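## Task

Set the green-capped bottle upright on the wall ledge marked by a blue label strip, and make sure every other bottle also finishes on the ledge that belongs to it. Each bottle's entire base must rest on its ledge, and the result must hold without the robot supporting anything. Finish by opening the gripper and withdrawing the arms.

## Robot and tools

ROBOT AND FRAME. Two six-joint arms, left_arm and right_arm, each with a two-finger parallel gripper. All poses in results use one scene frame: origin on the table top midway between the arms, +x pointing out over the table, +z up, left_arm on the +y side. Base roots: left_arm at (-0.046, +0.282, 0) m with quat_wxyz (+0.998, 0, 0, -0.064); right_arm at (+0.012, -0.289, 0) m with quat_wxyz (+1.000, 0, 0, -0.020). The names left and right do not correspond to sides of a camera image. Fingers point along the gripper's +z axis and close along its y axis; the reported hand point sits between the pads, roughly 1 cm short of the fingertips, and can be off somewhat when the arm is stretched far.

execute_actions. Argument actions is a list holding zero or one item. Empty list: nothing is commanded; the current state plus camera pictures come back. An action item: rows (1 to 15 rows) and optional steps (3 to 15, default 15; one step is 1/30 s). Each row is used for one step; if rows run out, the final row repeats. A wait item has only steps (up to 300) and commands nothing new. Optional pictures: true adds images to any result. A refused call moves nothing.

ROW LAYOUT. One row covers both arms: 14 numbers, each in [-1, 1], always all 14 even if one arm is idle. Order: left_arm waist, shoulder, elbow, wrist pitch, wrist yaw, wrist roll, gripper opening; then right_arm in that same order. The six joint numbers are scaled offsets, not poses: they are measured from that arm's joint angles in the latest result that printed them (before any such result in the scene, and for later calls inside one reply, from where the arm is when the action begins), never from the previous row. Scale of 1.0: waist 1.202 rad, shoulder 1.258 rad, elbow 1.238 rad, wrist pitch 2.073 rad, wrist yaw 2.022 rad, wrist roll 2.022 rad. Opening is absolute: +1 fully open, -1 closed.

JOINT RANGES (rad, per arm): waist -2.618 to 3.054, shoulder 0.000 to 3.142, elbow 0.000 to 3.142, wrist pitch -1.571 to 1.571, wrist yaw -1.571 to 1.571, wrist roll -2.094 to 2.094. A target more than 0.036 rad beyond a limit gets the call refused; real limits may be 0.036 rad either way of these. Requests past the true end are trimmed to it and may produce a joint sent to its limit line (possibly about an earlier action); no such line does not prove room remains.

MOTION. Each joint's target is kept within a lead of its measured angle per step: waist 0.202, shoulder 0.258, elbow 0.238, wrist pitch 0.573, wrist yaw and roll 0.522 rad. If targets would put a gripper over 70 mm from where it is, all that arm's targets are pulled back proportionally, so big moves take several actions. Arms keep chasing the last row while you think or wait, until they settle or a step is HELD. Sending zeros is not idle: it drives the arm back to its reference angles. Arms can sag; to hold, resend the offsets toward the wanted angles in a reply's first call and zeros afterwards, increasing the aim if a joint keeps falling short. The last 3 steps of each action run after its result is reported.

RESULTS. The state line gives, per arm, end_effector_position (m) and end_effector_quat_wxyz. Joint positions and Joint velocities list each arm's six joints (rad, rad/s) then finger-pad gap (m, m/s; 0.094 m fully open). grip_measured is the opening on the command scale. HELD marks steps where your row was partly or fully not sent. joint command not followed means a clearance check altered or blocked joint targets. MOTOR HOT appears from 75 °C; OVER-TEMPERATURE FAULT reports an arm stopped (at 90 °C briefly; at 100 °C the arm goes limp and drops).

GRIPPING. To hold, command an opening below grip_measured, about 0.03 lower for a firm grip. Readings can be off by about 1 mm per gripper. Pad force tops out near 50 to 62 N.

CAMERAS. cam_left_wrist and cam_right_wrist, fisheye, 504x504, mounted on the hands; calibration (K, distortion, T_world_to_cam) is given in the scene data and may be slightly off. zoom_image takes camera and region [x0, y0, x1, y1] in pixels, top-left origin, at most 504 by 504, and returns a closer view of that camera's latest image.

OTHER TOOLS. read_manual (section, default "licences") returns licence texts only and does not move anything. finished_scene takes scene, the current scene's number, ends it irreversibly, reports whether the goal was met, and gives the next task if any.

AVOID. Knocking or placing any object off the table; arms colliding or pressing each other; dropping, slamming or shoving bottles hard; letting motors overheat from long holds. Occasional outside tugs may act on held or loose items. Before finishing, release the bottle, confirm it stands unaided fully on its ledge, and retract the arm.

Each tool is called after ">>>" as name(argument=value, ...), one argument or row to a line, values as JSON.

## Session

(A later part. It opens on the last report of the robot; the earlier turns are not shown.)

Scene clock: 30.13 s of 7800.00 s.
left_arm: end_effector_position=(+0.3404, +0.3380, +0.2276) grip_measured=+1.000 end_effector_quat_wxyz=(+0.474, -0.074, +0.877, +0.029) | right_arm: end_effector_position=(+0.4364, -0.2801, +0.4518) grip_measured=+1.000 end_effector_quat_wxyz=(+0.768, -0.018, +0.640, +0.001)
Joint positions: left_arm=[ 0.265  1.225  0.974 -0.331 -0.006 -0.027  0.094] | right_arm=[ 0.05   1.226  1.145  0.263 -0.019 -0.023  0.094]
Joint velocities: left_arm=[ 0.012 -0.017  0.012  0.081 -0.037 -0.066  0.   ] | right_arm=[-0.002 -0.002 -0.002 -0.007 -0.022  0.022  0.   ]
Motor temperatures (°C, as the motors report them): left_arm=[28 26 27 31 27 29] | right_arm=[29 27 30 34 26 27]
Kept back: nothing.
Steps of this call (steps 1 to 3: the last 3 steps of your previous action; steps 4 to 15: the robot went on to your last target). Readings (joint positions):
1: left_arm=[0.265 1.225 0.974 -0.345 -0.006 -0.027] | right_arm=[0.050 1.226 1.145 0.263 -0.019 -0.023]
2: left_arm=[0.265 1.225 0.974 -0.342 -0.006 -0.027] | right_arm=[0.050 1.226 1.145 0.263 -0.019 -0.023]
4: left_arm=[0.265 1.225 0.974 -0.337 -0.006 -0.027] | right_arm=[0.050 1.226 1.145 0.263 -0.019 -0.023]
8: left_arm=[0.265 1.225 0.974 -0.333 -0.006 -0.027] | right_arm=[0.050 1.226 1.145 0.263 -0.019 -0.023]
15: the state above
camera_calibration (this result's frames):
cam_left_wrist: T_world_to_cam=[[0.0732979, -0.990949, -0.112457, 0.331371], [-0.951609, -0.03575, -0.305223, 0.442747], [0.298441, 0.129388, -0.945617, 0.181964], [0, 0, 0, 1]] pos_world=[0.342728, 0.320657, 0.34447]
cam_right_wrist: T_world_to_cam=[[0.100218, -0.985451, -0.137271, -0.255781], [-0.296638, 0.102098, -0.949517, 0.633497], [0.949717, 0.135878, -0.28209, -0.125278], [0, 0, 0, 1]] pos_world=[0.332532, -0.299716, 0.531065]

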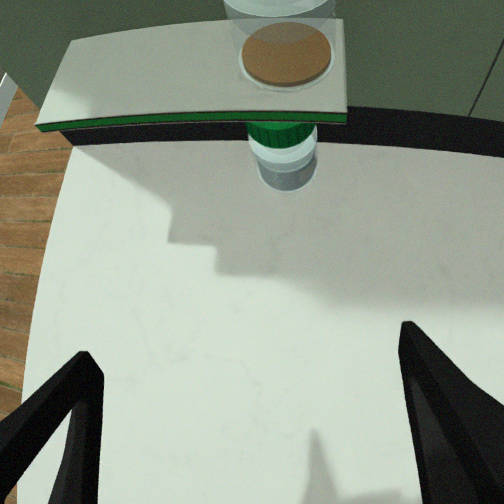

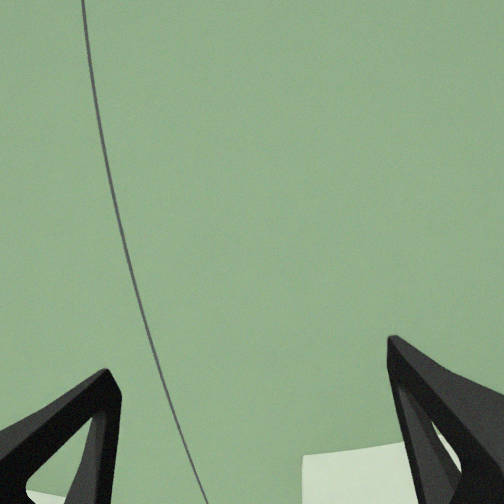

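>>> execute_actions(
  actions=[
    {"rows":[[-0.025,0.2,-0.1,0.5,0,0,1,0,0,0,0,0,0,1],[-0.025,0.4,-0.2,0.69,0,0,1,0,0,0,0,0,0,1],[-0.025,0.6,-0.294,0.69,0,0,1,0,0,0,0,0,0,1]],"steps":15},
  ],
)

>>> execute_actions(
  actions=[
    {"steps":30},
  ],
  pictures=true,
)

Scene clock: 30.97 s of 7800.00 s.
left_arm: end_effector_position=(+0.3981, +0.3358, +0.0149) grip_measured=+1.000 end_effector_quat_wxyz=(+0.502, -0.061, +0.863, +0.028) | right_arm: end_effector_position=(+0.4364, -0.2801, +0.4518) grip_measured=+1.000 end_effector_quat_wxyz=(+0.768, -0.018, +0.640, +0.001)
Joint positions: left_arm=[ 0.24   1.953  0.606  0.829 -0.012 -0.021  0.094] | right_arm=[ 0.05   1.226  1.145  0.263 -0.019 -0.023  0.094]
Joint velocities: left_arm=[-0.002  0.618  0.017  1.502  0.051 -0.007  0.   ] | right_arm=[-0.002 -0.007 -0.007 -0.051  0.037  0.139  0.   ]
Motor temperatures (°C, as the motors report them): left_arm=[28 26 27 31 27 29] | right_arm=[29 27 30 34 26 27]
Steps of this call (steps 1 to 13: the robot went on to your last target; steps 14 to 25: the first 12 steps of this action). Readings (joint positions):
14: left_arm=[0.263 1.243 0.956 -0.265 -0.007 -0.027] | right_arm=[0.050 1.226 1.145 0.263 -0.019 -0.023]
15: left_arm=[0.259 1.279 0.932 -0.153 -0.007 -0.027] | right_arm=[0.050 1.226 1.145 0.263 -0.019 -0.023]
17: left_arm=[0.252 1.377 0.852 0.043 -0.007 -0.027] | right_arm=[0.050 1.226 1.145 0.263 -0.019 -0.023]
21: left_arm=[0.245 1.688 0.662 0.463 -0.007 -0.027] | right_arm=[0.050 1.226 1.145 0.263 -0.019 -0.023]
25: the state above

Scene clock: 31.97 s of 7800.00 s.
left_arm: end_effector_position=(+0.4217, +0.3385, +0.0657) grip_measured=+1.000 end_effector_quat_wxyz=(+0.603, -0.057, +0.795, +0.032) | right_arm: end_effector_position=(+0.4364, -0.2801, +0.4518) grip_measured=+1.000 end_effector_quat_wxyz=(+0.768, -0.018, +0.640, +0.001)
Joint positions: left_arm=[ 0.24   1.975  0.606  1.094 -0.012 -0.021  0.094] | right_arm=[ 0.05   1.226  1.145  0.263 -0.019 -0.023  0.094]
Joint velocities: left_arm=[ 0.007 -0.002  0.002  0.007 -0.022  0.051  0.   ] | right_arm=[-0.002  0.002 -0.002 -0.066 -0.007 -0.081  0.   ]
Motor temperatures (°C, as the motors report them): left_arm=[28 26 27 32 27 29] | right_arm=[29 27 30 34 26 27]
Kept back: nothing.
Steps of this call (steps 1 to 3: the last 3 steps of your previous action; steps 4 to 30: the robot went on to your last target). Readings (joint positions):
1: left_arm=[0.240 1.968 0.606 0.876 -0.012 -0.021] | right_arm=[0.050 1.226 1.145 0.263 -0.019 -0.023]
2: left_arm=[0.240 1.975 0.606 0.913 -0.012 -0.021] | right_arm=[0.050 1.226 1.145 0.263 -0.019 -0.023]
4: left_arm=[0.240 1.975 0.606 0.978 -0.012 -0.021] | right_arm=[0.050 1.226 1.145 0.263 -0.019 -0.023]
8: left_arm=[0.240 1.975 0.606 1.054 -0.012 -0.021] | right_arm=[0.050 1.226 1.145 0.263 -0.019 -0.023]
30: the state above
All arms were judged still, so your last target was given up. Only a new action makes them travel on or press farther. Fingers that are still opening or closing keep moving.
camera_calibration (this result's frames):
cam_left_wrist: T_world_to_cam=[[0.0891957, -0.987028, -0.133491, 0.301094], [-0.817214, 0.00409463, -0.57632, 0.418341], [0.56939, 0.160496, -0.806248, -0.129413], [0, 0, 0, 1]] pos_world=[0.388704, 0.316245, 0.176952]
cam_right_wrist: T_world_to_cam=[[0.100218, -0.985451, -0.137271, -0.255781], [-0.296638, 0.102098, -0.949517, 0.633497], [0.949717, 0.135878, -0.28209, -0.125278], [0, 0, 0, 1]] pos_world=[0.332532, -0.299716, 0.531065]

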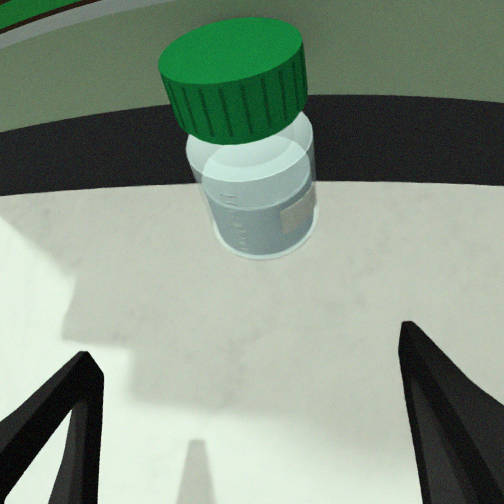

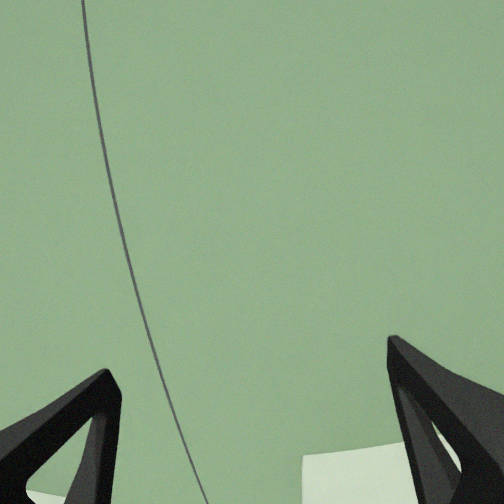

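>>> execute_actions(
  actions=[
    {"rows":[[0,0.07,0.13,-0.04,0,0,1,0,0,0,0,0,0,1],[0,0.15,0.27,-0.08,0,0,1,0,0,0,0,0,0,1],[0,0.227,0.40,-0.118,0,0,1,0,0,0,0,0,0,1]],"steps":15},
  ],
)

>>> execute_actions(
  actions=[
    {"steps":20},
  ],
  pictures=true,
)

Scene clock: 32.50 s of 7800.00 s.
left_arm: end_effector_position=(+0.5206, +0.3440, +0.0632) grip_measured=+1.000 end_effector_quat_wxyz=(+0.624, -0.046, +0.780, +0.019) | right_arm: end_effector_position=(+0.4364, -0.2801, +0.4518) grip_measured=+1.000 end_effector_quat_wxyz=(+0.768, -0.018, +0.640, +0.001)
Joint positions: left_arm=[ 0.242  2.24   1.035  0.982  0.024 -0.023  0.094] | right_arm=[ 0.05   1.226  1.145  0.263 -0.019 -0.023  0.094]
Joint velocities: left_arm=[-0.002 -0.017 -0.022  0.081  0.007 -0.007  0.   ] | right_arm=[ 0.002 -0.012  0.012 -0.022  0.007 -0.007  0.   ]
Motor temperatures (°C, as the motors report them): left_arm=[28 26 27 32 27 29] | right_arm=[29 27 30 34 26 27]
Steps of this call (steps 1 to 4: nothing new was sent; steps 5 to 16: the first 12 steps of this action). Readings (joint positions):
5: left_arm=[0.240 1.985 0.625 1.084 -0.012 -0.021] | right_arm=[0.050 1.226 1.145 0.263 -0.019 -0.023]
6: left_arm=[0.240 2.022 0.683 1.061 -0.012 -0.021] | right_arm=[0.050 1.226 1.145 0.263 -0.019 -0.023]
8: left_arm=[0.240 2.141 0.852 1.014 -0.012 -0.021] | right_arm=[0.050 1.226 1.145 0.263 -0.019 -0.023]
12: left_arm=[0.241 2.240 1.035 0.984 0.020 -0.023] | right_arm=[0.050 1.226 1.145 0.263 -0.019 -0.023]
16: the state above

Scene clock: 33.17 s of 7800.00 s.
left_arm: end_effector_position=(+0.5206, +0.3439, +0.0632) grip_measured=+1.000 end_effector_quat_wxyz=(+0.624, -0.046, +0.780, +0.019) | right_arm: end_effector_position=(+0.4364, -0.2801, +0.4518) grip_measured=+1.000 end_effector_quat_wxyz=(+0.768, -0.018, +0.640, +0.001)
Joint positions: left_arm=[ 0.242  2.24   1.035  0.982  0.025 -0.023  0.094] | right_arm=[ 0.05   1.226  1.145  0.263 -0.019 -0.023  0.094]
Joint velocities: left_arm=[ 0.002 -0.012 -0.012  0.022  0.051  0.007  0.   ] | right_arm=[-0.007 -0.017  0.002 -0.037 -0.037 -0.007  0.   ]
Motor temperatures (°C, as the motors report them): left_arm=[28 27 27 31 27 29] | right_arm=[29 27 30 34 26 27]
Kept back: nothing.
Steps of this call (steps 1 to 3: the last 3 steps of your previous action; steps 4 to 15: the robot went on to your last target; steps 16 to 20: nothing new was sent). Readings (joint positions):
1: left_arm=[0.242 2.240 1.035 0.982 0.025 -0.023] | right_arm=[0.050 1.226 1.145 0.263 -0.019 -0.023]
2: left_arm=[0.242 2.240 1.035 0.982 0.025 -0.023] | right_arm=[0.050 1.226 1.145 0.263 -0.019 -0.023]
4: left_arm=[0.242 2.240 1.035 0.982 0.025 -0.023] | right_arm=[0.050 1.226 1.145 0.263 -0.019 -0.023]
8: left_arm=[0.242 2.240 1.035 0.982 0.025 -0.023] | right_arm=[0.050 1.226 1.145 0.263 -0.019 -0.023]
20: the state above
All arms were judged still, so your last target was given up. Only a new action makes them travel on or press farther. Fingers that are still opening or closing keep moving.
camera_calibration (this result's frames):
cam_left_wrist: T_world_to_cam=[[0.0628699, -0.9902, -0.124707, 0.311536], [-0.785145, 0.0280664, -0.618676, 0.475508], [0.616113, 0.136809, -0.775686, -0.206682], [0, 0, 0, 1]] pos_world=[0.481096, 0.323413, 0.172716]
cam_right_wrist: T_world_to_cam=[[0.100218, -0.985451, -0.137271, -0.255781], [-0.296638, 0.102098, -0.949517, 0.633497], [0.949717, 0.135878, -0.28209, -0.125278], [0, 0, 0, 1]] pos_world=[0.332532, -0.299716, 0.531065]

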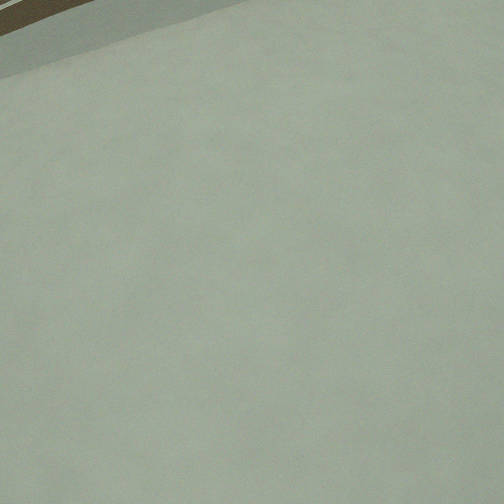

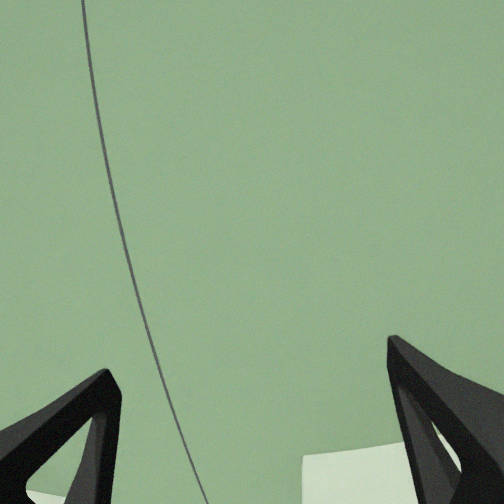

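>>> execute_actions(
  actions=[
    {"rows":[[0,0,0,0,0,0,0.0,0,0,0,0,0,0,1]],"steps":15},
  ],
)

>>> execute_actions(
  actions=[
    {"rows":[[0,-0.05,-0.09,0.03,0,0,0,0,0,0,0,0,0,1],[0,-0.1,-0.18,0.06,0,0,0,0,0,0,0,0,0,1],[0,-0.16,-0.28,0.1,0,0,0,0,0,0,0,0,0,1]],"steps":15},
  ],
)

>>> execute_actions(
  actions=[
    {"steps":20},
  ],
  pictures=true,
)

Scene clock: 33.73 s of 7800.00 s.
left_arm: end_effector_position=(+0.5203, +0.3442, +0.0642) grip_measured=+0.146 end_effector_quat_wxyz=(+0.626, -0.046, +0.778, +0.019) | right_arm: end_effector_position=(+0.4364, -0.2801, +0.4518) grip_measured=+1.000 end_effector_quat_wxyz=(+0.768, -0.018, +0.640, +0.001)
Joint positions: left_arm=[ 0.242  2.24   1.032  0.99   0.024 -0.023  0.054] | right_arm=[ 0.05   1.226  1.145  0.263 -0.019 -0.023  0.094]
Joint velocities: left_arm=[ 0.002 -0.012  0.002 -0.022 -0.007 -0.095 -0.001] | right_arm=[ 0.007 -0.002 -0.017 -0.022  0.037  0.007  0.   ]
Motor temperatures (°C, as the motors report them): left_arm=[28 27 27 31 27 29] | right_arm=[29 27 30 34 26 27]
Steps of this call (steps 1 to 5: nothing new was sent; steps 6 to 17: the first 12 steps of this action). Readings (joint positions):
6: left_arm=[0.242 2.240 1.032 0.987 0.026 -0.023] | right_arm=[0.050 1.226 1.145 0.263 -0.019 -0.023]
7: left_arm=[0.242 2.240 1.032 0.989 0.026 -0.024] | right_arm=[0.050 1.226 1.145 0.263 -0.019 -0.023]
9: left_arm=[0.242 2.240 1.032 0.990 0.025 -0.023] | right_arm=[0.050 1.226 1.145 0.263 -0.019 -0.023]
13: left_arm=[0.242 2.240 1.032 0.990 0.024 -0.023] | right_arm=[0.050 1.226 1.145 0.263 -0.019 -0.023]
17: the state above

Scene clock: 34.23 s of 7800.00 s.
left_arm: end_effector_position=(+0.4437, +0.3353, +0.0645) grip_measured=+0.146 end_effector_quat_wxyz=(+0.618, -0.047, +0.785, +0.019) | right_arm: end_effector_position=(+0.4364, -0.2801, +0.4518) grip_measured=+1.000 end_effector_quat_wxyz=(+0.768, -0.018, +0.640, +0.001)
Joint positions: left_arm=[ 0.242  2.06   0.686  1.136  0.024 -0.023  0.054] | right_arm=[ 0.05   1.226  1.145  0.263 -0.019 -0.023  0.094]
Joint velocities: left_arm=[-0.002 -0.007  0.007 -0.081 -0.037 -0.037  0.   ] | right_arm=[-0.007  0.002 -0.007  0.007 -0.022 -0.037  0.   ]
Motor temperatures (°C, as the motors report them): left_arm=[28 27 27 32 27 29] | right_arm=[29 27 30 34 26 27]
Steps of this call (steps 1 to 3: the last 3 steps of your previous action; steps 4 to 15: the first 12 steps of this action, its rows measured from where the robot was after step 3). Readings (joint positions):
3: left_arm=[0.242 2.240 1.032 0.990 0.024 -0.023] | right_arm=[0.050 1.226 1.145 0.263 -0.019 -0.023]
4: left_arm=[0.242 2.235 1.017 0.999 0.024 -0.023] | right_arm=[0.050 1.226 1.145 0.263 -0.019 -0.023]
5: left_arm=[0.242 2.212 0.971 1.021 0.024 -0.023] | right_arm=[0.050 1.226 1.145 0.263 -0.019 -0.023]
7: left_arm=[0.242 2.124 0.813 1.073 0.024 -0.023] | right_arm=[0.050 1.226 1.145 0.263 -0.019 -0.023]
11: left_arm=[0.242 2.060 0.686 1.132 0.024 -0.023] | right_arm=[0.050 1.226 1.145 0.263 -0.019 -0.023]
15: the state above

Scene clock: 34.90 s of 7800.00 s.
left_arm: end_effector_position=(+0.4438, +0.3353, +0.0646) grip_measured=+0.146 end_effector_quat_wxyz=(+0.618, -0.047, +0.784, +0.019) | right_arm: end_effector_position=(+0.4364, -0.2801, +0.4518) grip_measured=+1.000 end_effector_quat_wxyz=(+0.768, -0.018, +0.640, +0.001)
Joint positions: left_arm=[ 0.242  2.06   0.686  1.137  0.024 -0.023  0.054] | right_arm=[ 0.05   1.226  1.145  0.263 -0.019 -0.023  0.094]
Joint velocities: left_arm=[-0.012  0.012 -0.002  0.095 -0.037  0.022  0.   ] | right_arm=[-0.007  0.002  0.002  0.081  0.051 -0.051  0.   ]
Motor temperatures (°C, as the motors report them): left_arm=[28 27 27 32 27 29] | right_arm=[29 27 30 34 26 27]
Kept back: nothing.
Steps of this call (steps 1 to 3: the last 3 steps of your previous action; steps 4 to 15: the robot went on to your last target; steps 16 to 20: nothing new was sent). Readings (joint positions):
1: left_arm=[0.242 2.060 0.686 1.136 0.024 -0.023] | right_arm=[0.050 1.226 1.145 0.263 -0.019 -0.023]
2: left_arm=[0.242 2.060 0.686 1.136 0.024 -0.023] | right_arm=[0.050 1.226 1.145 0.263 -0.019 -0.023]
4: left_arm=[0.242 2.060 0.686 1.137 0.024 -0.023] | right_arm=[0.050 1.226 1.145 0.263 -0.019 -0.023]
8: left_arm=[0.242 2.060 0.686 1.137 0.024 -0.023] | right_arm=[0.050 1.226 1.145 0.263 -0.019 -0.023]
20: the state above
All arms were judged still, so your last target was given up. Only a new action makes them travel on or press farther. Fingers that are still opening or closing keep moving.
camera_calibration (this result's frames):
cam_left_wrist: T_world_to_cam=[[0.0617771, -0.990303, -0.124436, 0.308535], [-0.793787, 0.0268302, -0.607603, 0.419736], [0.60505, 0.136312, -0.784432, -0.151478], [0, 0, 0, 1]] pos_world=[0.405773, 0.31493, 0.174602]
cam_right_wrist: T_world_to_cam=[[0.100218, -0.985451, -0.137271, -0.255781], [-0.296638, 0.102098, -0.949517, 0.633497], [0.949717, 0.135878, -0.28209, -0.125278], [0, 0, 0, 1]] pos_world=[0.332532, -0.299716, 0.531065]

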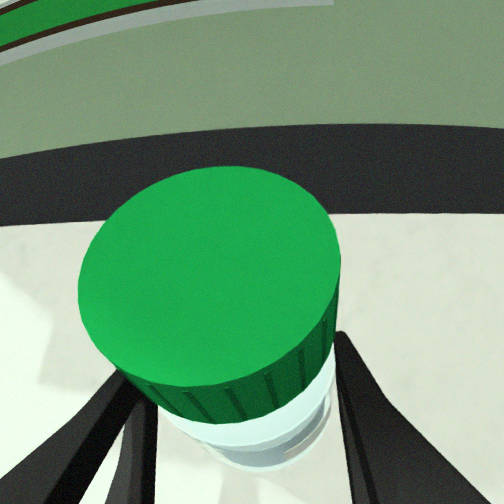

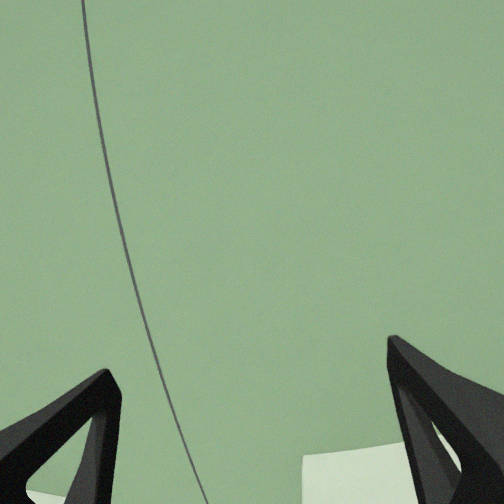

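>>> execute_actions(
  actions=[
    {"rows":[[0,-0.1,0,-0.06,0,0,0,0,0,0,0,0,0,1],[0,-0.2,0,-0.12,0,0,0,0,0,0,0,0,0,1],[0,-0.3,0,-0.18,0,0,0,0,0,0,0,0,0,1],[0,-0.4,0,-0.24,0,0,0,0,0,0,0,0,0,1],[0,-0.4,0,-0.24,0,0,0,0,0,0,0,0,0,1],[0,-0.5,0,-0.3,0,0,0,0,0,0,0,0,0,1],[0,-0.6,0,-0.35,0,0,0,0,0,0,0,0,0,1]],"steps":15},
  ],
)

>>> execute_actions(
  actions=[
    {"steps":20},
  ],
)

>>> execute_actions(
  actions=[
    {"rows":[[0,0,0.1,-0.06,0,0,0,0,0,0,0,0,0,1],[0,0,0.2,-0.12,0,0,0,0,0,0,0,0,0,1],[0,0,0.3,-0.18,0,0,0,0,0,0,0,0,0,1],[0,0,0.4,-0.24,0,0,0,0,0,0,0,0,0,1],[0,0,0.4,-0.24,0,0,0,0,0,0,0,0,0,1],[0,0,0.5,-0.3,0,0,0,0,0,0,0,0,0,1],[0,0,0.6,-0.36,0,0,0,0,0,0,0,0,0,1],[0,0,0.68,-0.4,0,0,0,0,0,0,0,0,0,1]],"steps":15},
  ],
)

>>> execute_actions(
  actions=[
    {"steps":25},
  ],
  pictures=true,
)

Scene clock: 35.73 s of 7800.00 s.
left_arm: end_effector_position=(+0.3845, +0.3285, +0.2475) grip_measured=+0.146 end_effector_quat_wxyz=(+0.663, -0.043, +0.747, +0.021) | right_arm: end_effector_position=(+0.4364, -0.2801, +0.4518) grip_measured=+1.000 end_effector_quat_wxyz=(+0.768, -0.018, +0.640, +0.001)
Joint positions: left_arm=[ 0.242  1.315  0.681  0.514  0.024 -0.023  0.054] | right_arm=[ 0.05   1.226  1.145  0.263 -0.019 -0.023  0.094]
Joint velocities: left_arm=[ 0.002 -0.72   0.178 -0.022 -0.007  0.037  0.001] | right_arm=[-0.002 -0.007  0.007 -0.037  0.007  0.007  0.   ]
Motor temperatures (°C, as the motors report them): left_arm=[28 27 27 32 27 29] | right_arm=[29 27 30 34 26 27]
Steps of this call (steps 1 to 13: nothing new was sent; steps 14 to 25: the first 12 steps of this action). Readings (joint positions):
14: left_arm=[0.242 2.048 0.686 1.114 0.024 -0.023] | right_arm=[0.050 1.226 1.145 0.263 -0.019 -0.023]
15: left_arm=[0.242 2.009 0.684 1.053 0.024 -0.023] | right_arm=[0.050 1.226 1.145 0.263 -0.019 -0.023]
17: left_arm=[0.242 1.875 0.673 0.884 0.024 -0.023] | right_arm=[0.050 1.226 1.145 0.263 -0.019 -0.023]
21: left_arm=[0.242 1.555 0.673 0.615 0.024 -0.023] | right_arm=[0.050 1.226 1.145 0.263 -0.019 -0.023]
25: the state above

Scene clock: 36.40 s of 7800.00 s.
left_arm: end_effector_position=(+0.3771, +0.3276, +0.2164) grip_measured=+0.146 end_effector_quat_wxyz=(+0.612, -0.047, +0.789, +0.019) | right_arm: end_effector_position=(+0.4364, -0.2801, +0.4518) grip_measured=+1.000 end_effector_quat_wxyz=(+0.768, -0.018, +0.640, +0.001)
Joint positions: left_arm=[ 0.242  1.306  0.68   0.374  0.024 -0.023  0.054] | right_arm=[ 0.05   1.226  1.145  0.263 -0.019 -0.023  0.094]
Joint velocities: left_arm=[-0.012  0.007  0.007 -0.051 -0.037 -0.022 -0.001] | right_arm=[-0.002 -0.002 -0.007  0.037  0.037  0.066  0.   ]
Motor temperatures (°C, as the motors report them): left_arm=[28 27 27 32 27 29] | right_arm=[29 27 30 34 26 27]
Kept back: nothing.
Steps of this call (steps 1 to 3: the last 3 steps of your previous action; steps 4 to 20: the robot went on to your last target). Readings (joint positions):
1: left_arm=[0.242 1.298 0.686 0.513 0.024 -0.023] | right_arm=[0.050 1.226 1.145 0.263 -0.019 -0.023]
2: left_arm=[0.242 1.294 0.689 0.511 0.024 -0.023] | right_arm=[0.050 1.226 1.145 0.263 -0.019 -0.023]
4: left_arm=[0.242 1.295 0.688 0.476 0.024 -0.023] | right_arm=[0.050 1.226 1.145 0.263 -0.019 -0.023]
8: left_arm=[0.242 1.304 0.682 0.408 0.024 -0.023] | right_arm=[0.050 1.226 1.145 0.263 -0.019 -0.023]
20: the state above

Scene clock: 36.80 s of 7800.00 s.
left_arm: end_effector_position=(+0.3877, +0.3289, +0.4040) grip_measured=+0.146 end_effector_quat_wxyz=(+0.619, -0.047, +0.784, +0.019) | right_arm: end_effector_position=(+0.4364, -0.2801, +0.4518) grip_measured=+1.000 end_effector_quat_wxyz=(+0.768, -0.018, +0.640, +0.001)
Joint positions: left_arm=[ 0.242  1.332  1.444 -0.348  0.024 -0.023  0.054] | right_arm=[ 0.05   1.226  1.145  0.263 -0.019 -0.023  0.094]
Joint velocities: left_arm=[ 0.007 -0.134  1.414 -0.388 -0.022  0.007  0.001] | right_arm=[ 0.002  0.007  0.002 -0.007 -0.007  0.022  0.   ]
Motor temperatures (°C, as the motors report them): left_arm=[28 27 27 32 27 29] | right_arm=[29 27 30 34 26 27]
Steps of this call (steps 1 to 12: the first 12 steps of this action). Readings (joint positions):
1: left_arm=[0.242 1.306 0.694 0.346 0.024 -0.023] | right_arm=[0.050 1.226 1.145 0.263 -0.019 -0.023]
2: left_arm=[0.242 1.311 0.738 0.275 0.024 -0.023] | right_arm=[0.050 1.226 1.145 0.263 -0.019 -0.023]
4: left_arm=[0.242 1.330 0.869 0.113 0.024 -0.023] | right_arm=[0.050 1.226 1.145 0.263 -0.019 -0.023]
8: left_arm=[0.242 1.334 1.167 -0.171 0.024 -0.023] | right_arm=[0.050 1.226 1.145 0.263 -0.019 -0.023]
12: the state above

Scene clock: 37.63 s of 7800.00 s.
left_arm: end_effector_position=(+0.3690, +0.3267, +0.4157) grip_measured=+0.146 end_effector_quat_wxyz=(+0.602, -0.048, +0.797, +0.018) | right_arm: end_effector_position=(+0.4364, -0.2801, +0.4518) grip_measured=+1.000 end_effector_quat_wxyz=(+0.768, -0.018, +0.640, +0.001)
Joint positions: left_arm=[ 0.242  1.308  1.521 -0.491  0.024 -0.023  0.054] | right_arm=[ 0.05   1.226  1.145  0.263 -0.019 -0.023  0.094]
Joint velocities: left_arm=[-0.007  0.017 -0.007  0.037 -0.037 -0.037  0.001] | right_arm=[ 0.017 -0.002  0.002  0.037  0.007 -0.095  0.   ]
Motor temperatures (°C, as the motors report them): left_arm=[28 27 27 33 27 29] | right_arm=[29 27 30 34 26 27]
Kept back: nothing.
Steps of this call (steps 1 to 3: the last 3 steps of your previous action; steps 4 to 25: the robot went on to your last target). Readings (joint positions):
1: left_arm=[0.242 1.326 1.482 -0.354 0.024 -0.023] | right_arm=[0.050 1.226 1.145 0.263 -0.019 -0.023]
2: left_arm=[0.242 1.317 1.505 -0.357 0.024 -0.023] | right_arm=[0.050 1.226 1.145 0.263 -0.019 -0.023]
4: left_arm=[0.242 1.301 1.521 -0.370 0.024 -0.023] | right_arm=[0.050 1.226 1.145 0.263 -0.019 -0.023]
8: left_arm=[0.242 1.304 1.521 -0.434 0.024 -0.023] | right_arm=[0.050 1.226 1.145 0.263 -0.019 -0.023]
25: the state above
camera_calibration (this result's frames):
cam_left_wrist: T_world_to_cam=[[0.0567759, -0.99088, -0.122205, 0.349409], [-0.817768, 0.024063, -0.575045, 0.570198], [0.572741, 0.132584, -0.808944, 0.193666], [0, 0, 0, 1]] pos_world=[0.335532, 0.306825, 0.527253]
cam_right_wrist: T_world_to_cam=[[0.100218, -0.985451, -0.137271, -0.255781], [-0.296638, 0.102098, -0.949517, 0.633497], [0.949717, 0.135878, -0.28209, -0.125278], [0, 0, 0, 1]] pos_world=[0.332532, -0.299716, 0.531065]

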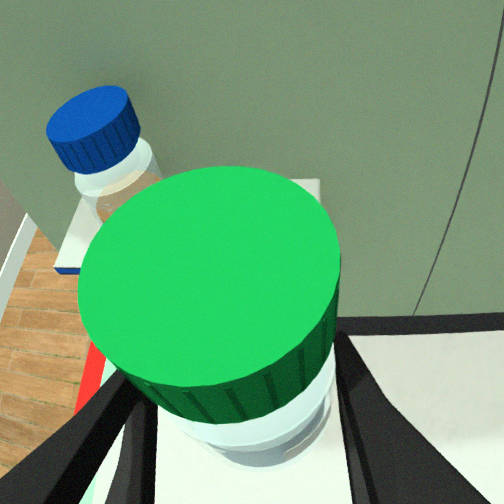

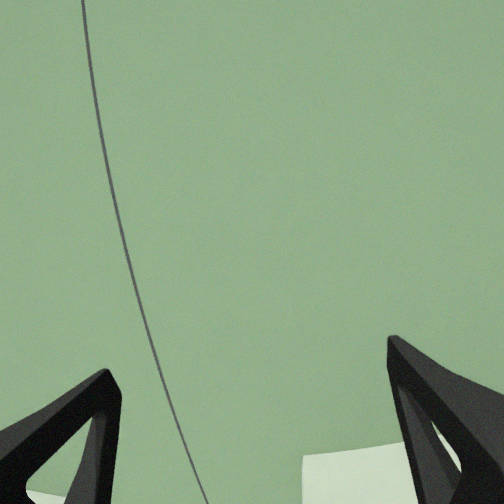

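>>> execute_actions(
  actions=[
    {"rows":[[0.025,0.08,0.1,0.0,0,0,0,0,0,0,0,0,0,1],[0.025,0.17,0.2,0.01,0,0,0,0,0,0,0,0,0,1],[0.025,0.26,0.28,0.03,0,0,0,0,0,0,0,0,0,1],[0.025,0.35,0.34,0.045,0,0,0,0,0,0,0,0,0,1],[0.025,0.43,0.39,0.06,0,0,0,0,0,0,0,0,0,1]],"steps":15},
  ],
)

>>> execute_actions(
  actions=[
    {"steps":25},
  ],
  pictures=true,
)

Scene clock: 38.97 s of 7800.00 s.
left_arm: end_effector_position=(+0.5205, +0.3585, +0.3802) grip_measured=+0.146 end_effector_quat_wxyz=(+0.587, -0.059, +0.807, +0.025) | right_arm: end_effector_position=(+0.4364, -0.2801, +0.4518) grip_measured=+1.000 end_effector_quat_wxyz=(+0.768, -0.018, +0.640, +0.001)
Joint positions: left_arm=[ 0.266  1.871  1.98  -0.423  0.022 -0.023  0.054] | right_arm=[ 0.05   1.226  1.145  0.263 -0.019 -0.023  0.094]
Joint velocities: left_arm=[ 0.095  0.085 -0.159 -0.755 -0.037  0.037 -0.001] | right_arm=[ 0.002 -0.012 -0.007 -0.051 -0.037 -0.037  0.   ]
Motor temperatures (°C, as the motors report them): left_arm=[28 27 27 33 27 29] | right_arm=[29 27 30 34 26 27]
Steps of this call (steps 1 to 15: the robot went on to your last target; steps 16 to 28: nothing new was sent; steps 29 to 40: the first 12 steps of this action). Readings (joint positions):
29: left_arm=[0.245 1.321 1.540 -0.509 0.026 -0.023] | right_arm=[0.050 1.226 1.145 0.263 -0.019 -0.023]
30: left_arm=[0.249 1.360 1.597 -0.540 0.027 -0.023] | right_arm=[0.050 1.226 1.145 0.263 -0.019 -0.023]
32: left_arm=[0.259 1.491 1.755 -0.528 0.027 -0.023] | right_arm=[0.050 1.226 1.145 0.263 -0.019 -0.023]
36: left_arm=[0.265 1.756 1.975 -0.401 0.027 -0.023] | right_arm=[0.050 1.226 1.145 0.263 -0.019 -0.023]
40: the state above

Scene clock: 39.80 s of 7800.00 s.
left_arm: end_effector_position=(+0.5198, +0.3606, +0.3721) grip_measured=+0.146 end_effector_quat_wxyz=(+0.577, -0.061, +0.814, +0.026) | right_arm: end_effector_position=(+0.4364, -0.2801, +0.4518) grip_measured=+1.000 end_effector_quat_wxyz=(+0.768, -0.018, +0.640, +0.001)
Joint positions: left_arm=[ 0.27   1.875  1.977 -0.442  0.022 -0.022  0.054] | right_arm=[ 0.05   1.226  1.145  0.263 -0.019 -0.023  0.094]
Joint velocities: left_arm=[ 0.017 -0.002  0.002  0.022  0.022 -0.066  0.001] | right_arm=[-0.012 -0.012 -0.002 -0.037  0.007 -0.066  0.   ]
Motor temperatures (°C, as the motors report them): left_arm=[28 27 27 33 27 29] | right_arm=[29 27 30 34 26 27]
Kept back: nothing.
Steps of this call (steps 1 to 3: the last 3 steps of your previous action; steps 4 to 25: the robot went on to your last target). Readings (joint positions):
1: left_arm=[0.268 1.874 1.977 -0.438 0.022 -0.022] | right_arm=[0.050 1.226 1.145 0.263 -0.019 -0.023]
2: left_arm=[0.269 1.876 1.977 -0.443 0.022 -0.022] | right_arm=[0.050 1.226 1.145 0.263 -0.019 -0.023]
4: left_arm=[0.270 1.876 1.977 -0.445 0.022 -0.022] | right_arm=[0.050 1.226 1.145 0.263 -0.019 -0.023]
8: left_arm=[0.270 1.875 1.977 -0.442 0.022 -0.022] | right_arm=[0.050 1.226 1.145 0.263 -0.019 -0.023]
25: the state above
camera_calibration (this result's frames):
cam_left_wrist: T_world_to_cam=[[0.0793272, -0.989638, -0.119679, 0.355986], [-0.851823, -0.00493535, -0.523806, 0.676715], [0.517788, 0.143497, -0.843388, 0.10499], [0, 0, 0, 1]] pos_world=[0.49384, 0.340572, 0.485619]
cam_right_wrist: T_world_to_cam=[[0.100218, -0.985451, -0.137271, -0.255781], [-0.296638, 0.102098, -0.949517, 0.633497], [0.949717, 0.135878, -0.28209, -0.125278], [0, 0, 0, 1]] pos_world=[0.332532, -0.299716, 0.531065]

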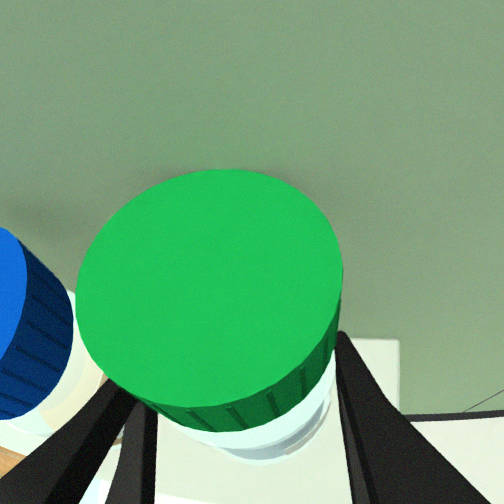

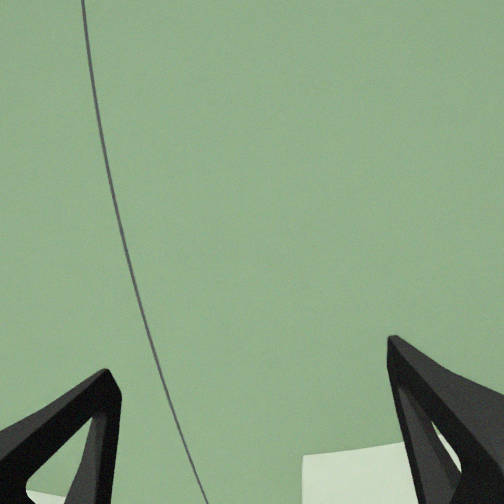

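>>> execute_actions(
  actions=[
    {"rows":[[0,0,0,0,0,0,0.6,0,0,0,0,0,0,1]],"steps":12},
  ],
)

>>> execute_actions(
  actions=[
    {"rows":[[0,-0.08,-0.08,0,0,0,0.6,0,0,0,0,0,0,1],[0,-0.16,-0.16,0,0,0,0.6,0,0,0,0,0,0,1],[0,-0.26,-0.26,0,0,0,0.6,0,0,0,0,0,0,1],[0,-0.45,-0.4,0,0,0,0.6,0,0,0,0,0,0,1]],"steps":15},
  ],
)

>>> execute_actions(
  actions=[
    {"steps":20},
  ],
  pictures=true,
)

Scene clock: 41.73 s of 7800.00 s.
left_arm: end_effector_position=(+0.5198, +0.3606, +0.3720) grip_measured=+0.598 end_effector_quat_wxyz=(+0.577, -0.061, +0.814, +0.026) | right_arm: end_effector_position=(+0.4364, -0.2801, +0.4518) grip_measured=+1.000 end_effector_quat_wxyz=(+0.768, -0.018, +0.640, +0.001)
Joint positions: left_arm=[ 0.27   1.875  1.977 -0.442  0.022 -0.022  0.075] | right_arm=[ 0.05   1.226  1.145  0.263 -0.019 -0.023  0.094]
Joint velocities: left_arm=[-0.007  0.007 -0.007 -0.007  0.022  0.007 -0.001] | right_arm=[ 0.002  0.007  0.007  0.007  0.022 -0.007  0.   ]
Motor temperatures (°C, as the motors report them): left_arm=[28 28 27 34 27 29] | right_arm=[29 27 30 34 26 27]
Steps of this call (steps 1 to 15: the robot went on to your last target; steps 16 to 49: nothing new was sent; steps 50 to 58: the first 9 steps of this action). Readings (joint positions):
50: left_arm=[0.270 1.875 1.977 -0.443 0.022 -0.022] | right_arm=[0.050 1.226 1.145 0.263 -0.019 -0.023]
51: left_arm=[0.270 1.875 1.977 -0.443 0.022 -0.022] | right_arm=[0.050 1.226 1.145 0.263 -0.019 -0.023]
53: left_arm=[0.270 1.875 1.977 -0.442 0.022 -0.022] | right_arm=[0.050 1.226 1.145 0.263 -0.019 -0.023]
57: left_arm=[0.270 1.875 1.977 -0.442 0.022 -0.022] | right_arm=[0.050 1.226 1.145 0.263 -0.019 -0.023]
58: the state above

Scene clock: 42.23 s of 7800.00 s.
left_arm: end_effector_position=(+0.3695, +0.3390, +0.4158) grip_measured=+0.598 end_effector_quat_wxyz=(+0.612, -0.059, +0.788, +0.028) | right_arm: end_effector_position=(+0.4364, -0.2801, +0.4518) grip_measured=+1.000 end_effector_quat_wxyz=(+0.768, -0.018, +0.640, +0.001)
Joint positions: left_arm=[ 0.27   1.299  1.487 -0.44   0.022 -0.022  0.075] | right_arm=[ 0.05   1.226  1.145  0.263 -0.019 -0.023  0.094]
Joint velocities: left_arm=[ 0.002 -0.496  0.007  0.315 -0.022  0.051 -0.001] | right_arm=[ 0.002 -0.007 -0.007 -0.022  0.022 -0.022  0.   ]
Motor temperatures (°C, as the motors report them): left_arm=[28 28 27 34 27 29] | right_arm=[29 27 30 35 26 27]
Steps of this call (steps 1 to 3: the last 3 steps of your previous action; steps 4 to 15: the first 12 steps of this action, its rows measured from where the robot was after step 3). Readings (joint positions):
3: left_arm=[0.270 1.875 1.977 -0.442 0.022 -0.022] | right_arm=[0.050 1.226 1.145 0.263 -0.019 -0.023]
4: left_arm=[0.270 1.864 1.957 -0.430 0.022 -0.022] | right_arm=[0.050 1.226 1.145 0.263 -0.019 -0.023]
5: left_arm=[0.270 1.829 1.903 -0.418 0.022 -0.022] | right_arm=[0.050 1.226 1.145 0.263 -0.019 -0.023]
7: left_arm=[0.270 1.701 1.724 -0.419 0.022 -0.022] | right_arm=[0.050 1.226 1.145 0.263 -0.019 -0.023]
11: left_arm=[0.270 1.432 1.495 -0.473 0.022 -0.022] | right_arm=[0.050 1.226 1.145 0.263 -0.019 -0.023]
15: the state above

Scene clock: 42.90 s of 7800.00 s.
left_arm: end_effector_position=(+0.3703, +0.3391, +0.4188) grip_measured=+0.598 end_effector_quat_wxyz=(+0.617, -0.058, +0.784, +0.029) | right_arm: end_effector_position=(+0.4364, -0.2801, +0.4518) grip_measured=+1.000 end_effector_quat_wxyz=(+0.768, -0.018, +0.640, +0.001)
Joint positions: left_arm=[ 0.27   1.299  1.487 -0.427  0.022 -0.022  0.075] | right_arm=[ 0.05   1.226  1.145  0.263 -0.019 -0.023  0.094]
Joint velocities: left_arm=[ 0.007  0.002 -0.002  0.022 -0.081 -0.037  0.   ] | right_arm=[-0.007 -0.012 -0.007  0.007  0.037 -0.037  0.   ]
Motor temperatures (°C, as the motors report them): left_arm=[28 28 27 34 27 29] | right_arm=[29 27 30 35 26 27]
Kept back: nothing.
Steps of this call (steps 1 to 3: the last 3 steps of your previous action; steps 4 to 20: the robot went on to your last target). Readings (joint positions):
1: left_arm=[0.270 1.287 1.487 -0.429 0.022 -0.022] | right_arm=[0.050 1.226 1.145 0.263 -0.019 -0.023]
2: left_arm=[0.270 1.285 1.487 -0.423 0.022 -0.022] | right_arm=[0.050 1.226 1.145 0.263 -0.019 -0.023]
4: left_arm=[0.270 1.289 1.487 -0.423 0.022 -0.022] | right_arm=[0.050 1.226 1.145 0.263 -0.019 -0.023]
8: left_arm=[0.270 1.298 1.487 -0.426 0.022 -0.022] | right_arm=[0.050 1.226 1.145 0.263 -0.019 -0.023]
20: the state above
camera_calibration (this result's frames):
cam_left_wrist: T_world_to_cam=[[0.0915969, -0.987875, -0.12535, 0.349406], [-0.795234, 0.003197, -0.606294, 0.584539], [0.599343, 0.155218, -0.785299, 0.166393], [0, 0, 0, 1]] pos_world=[0.333115, 0.317474, 0.528869]
cam_right_wrist: T_world_to_cam=[[0.100218, -0.985451, -0.137271, -0.255781], [-0.296638, 0.102098, -0.949517, 0.633497], [0.949717, 0.135878, -0.28209, -0.125278], [0, 0, 0, 1]] pos_world=[0.332532, -0.299716, 0.531065]

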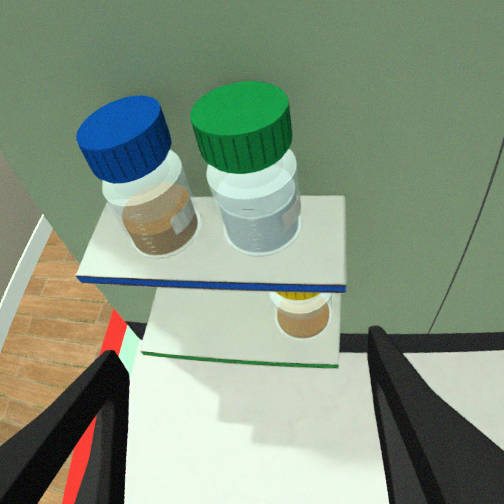

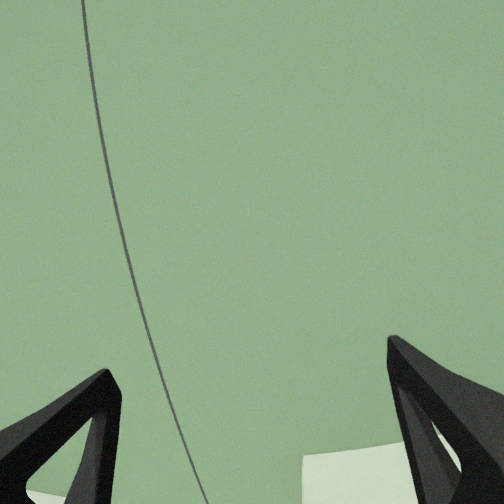

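>>> finished_scene(
  scene=1,
)

The scene is finished: the task was done.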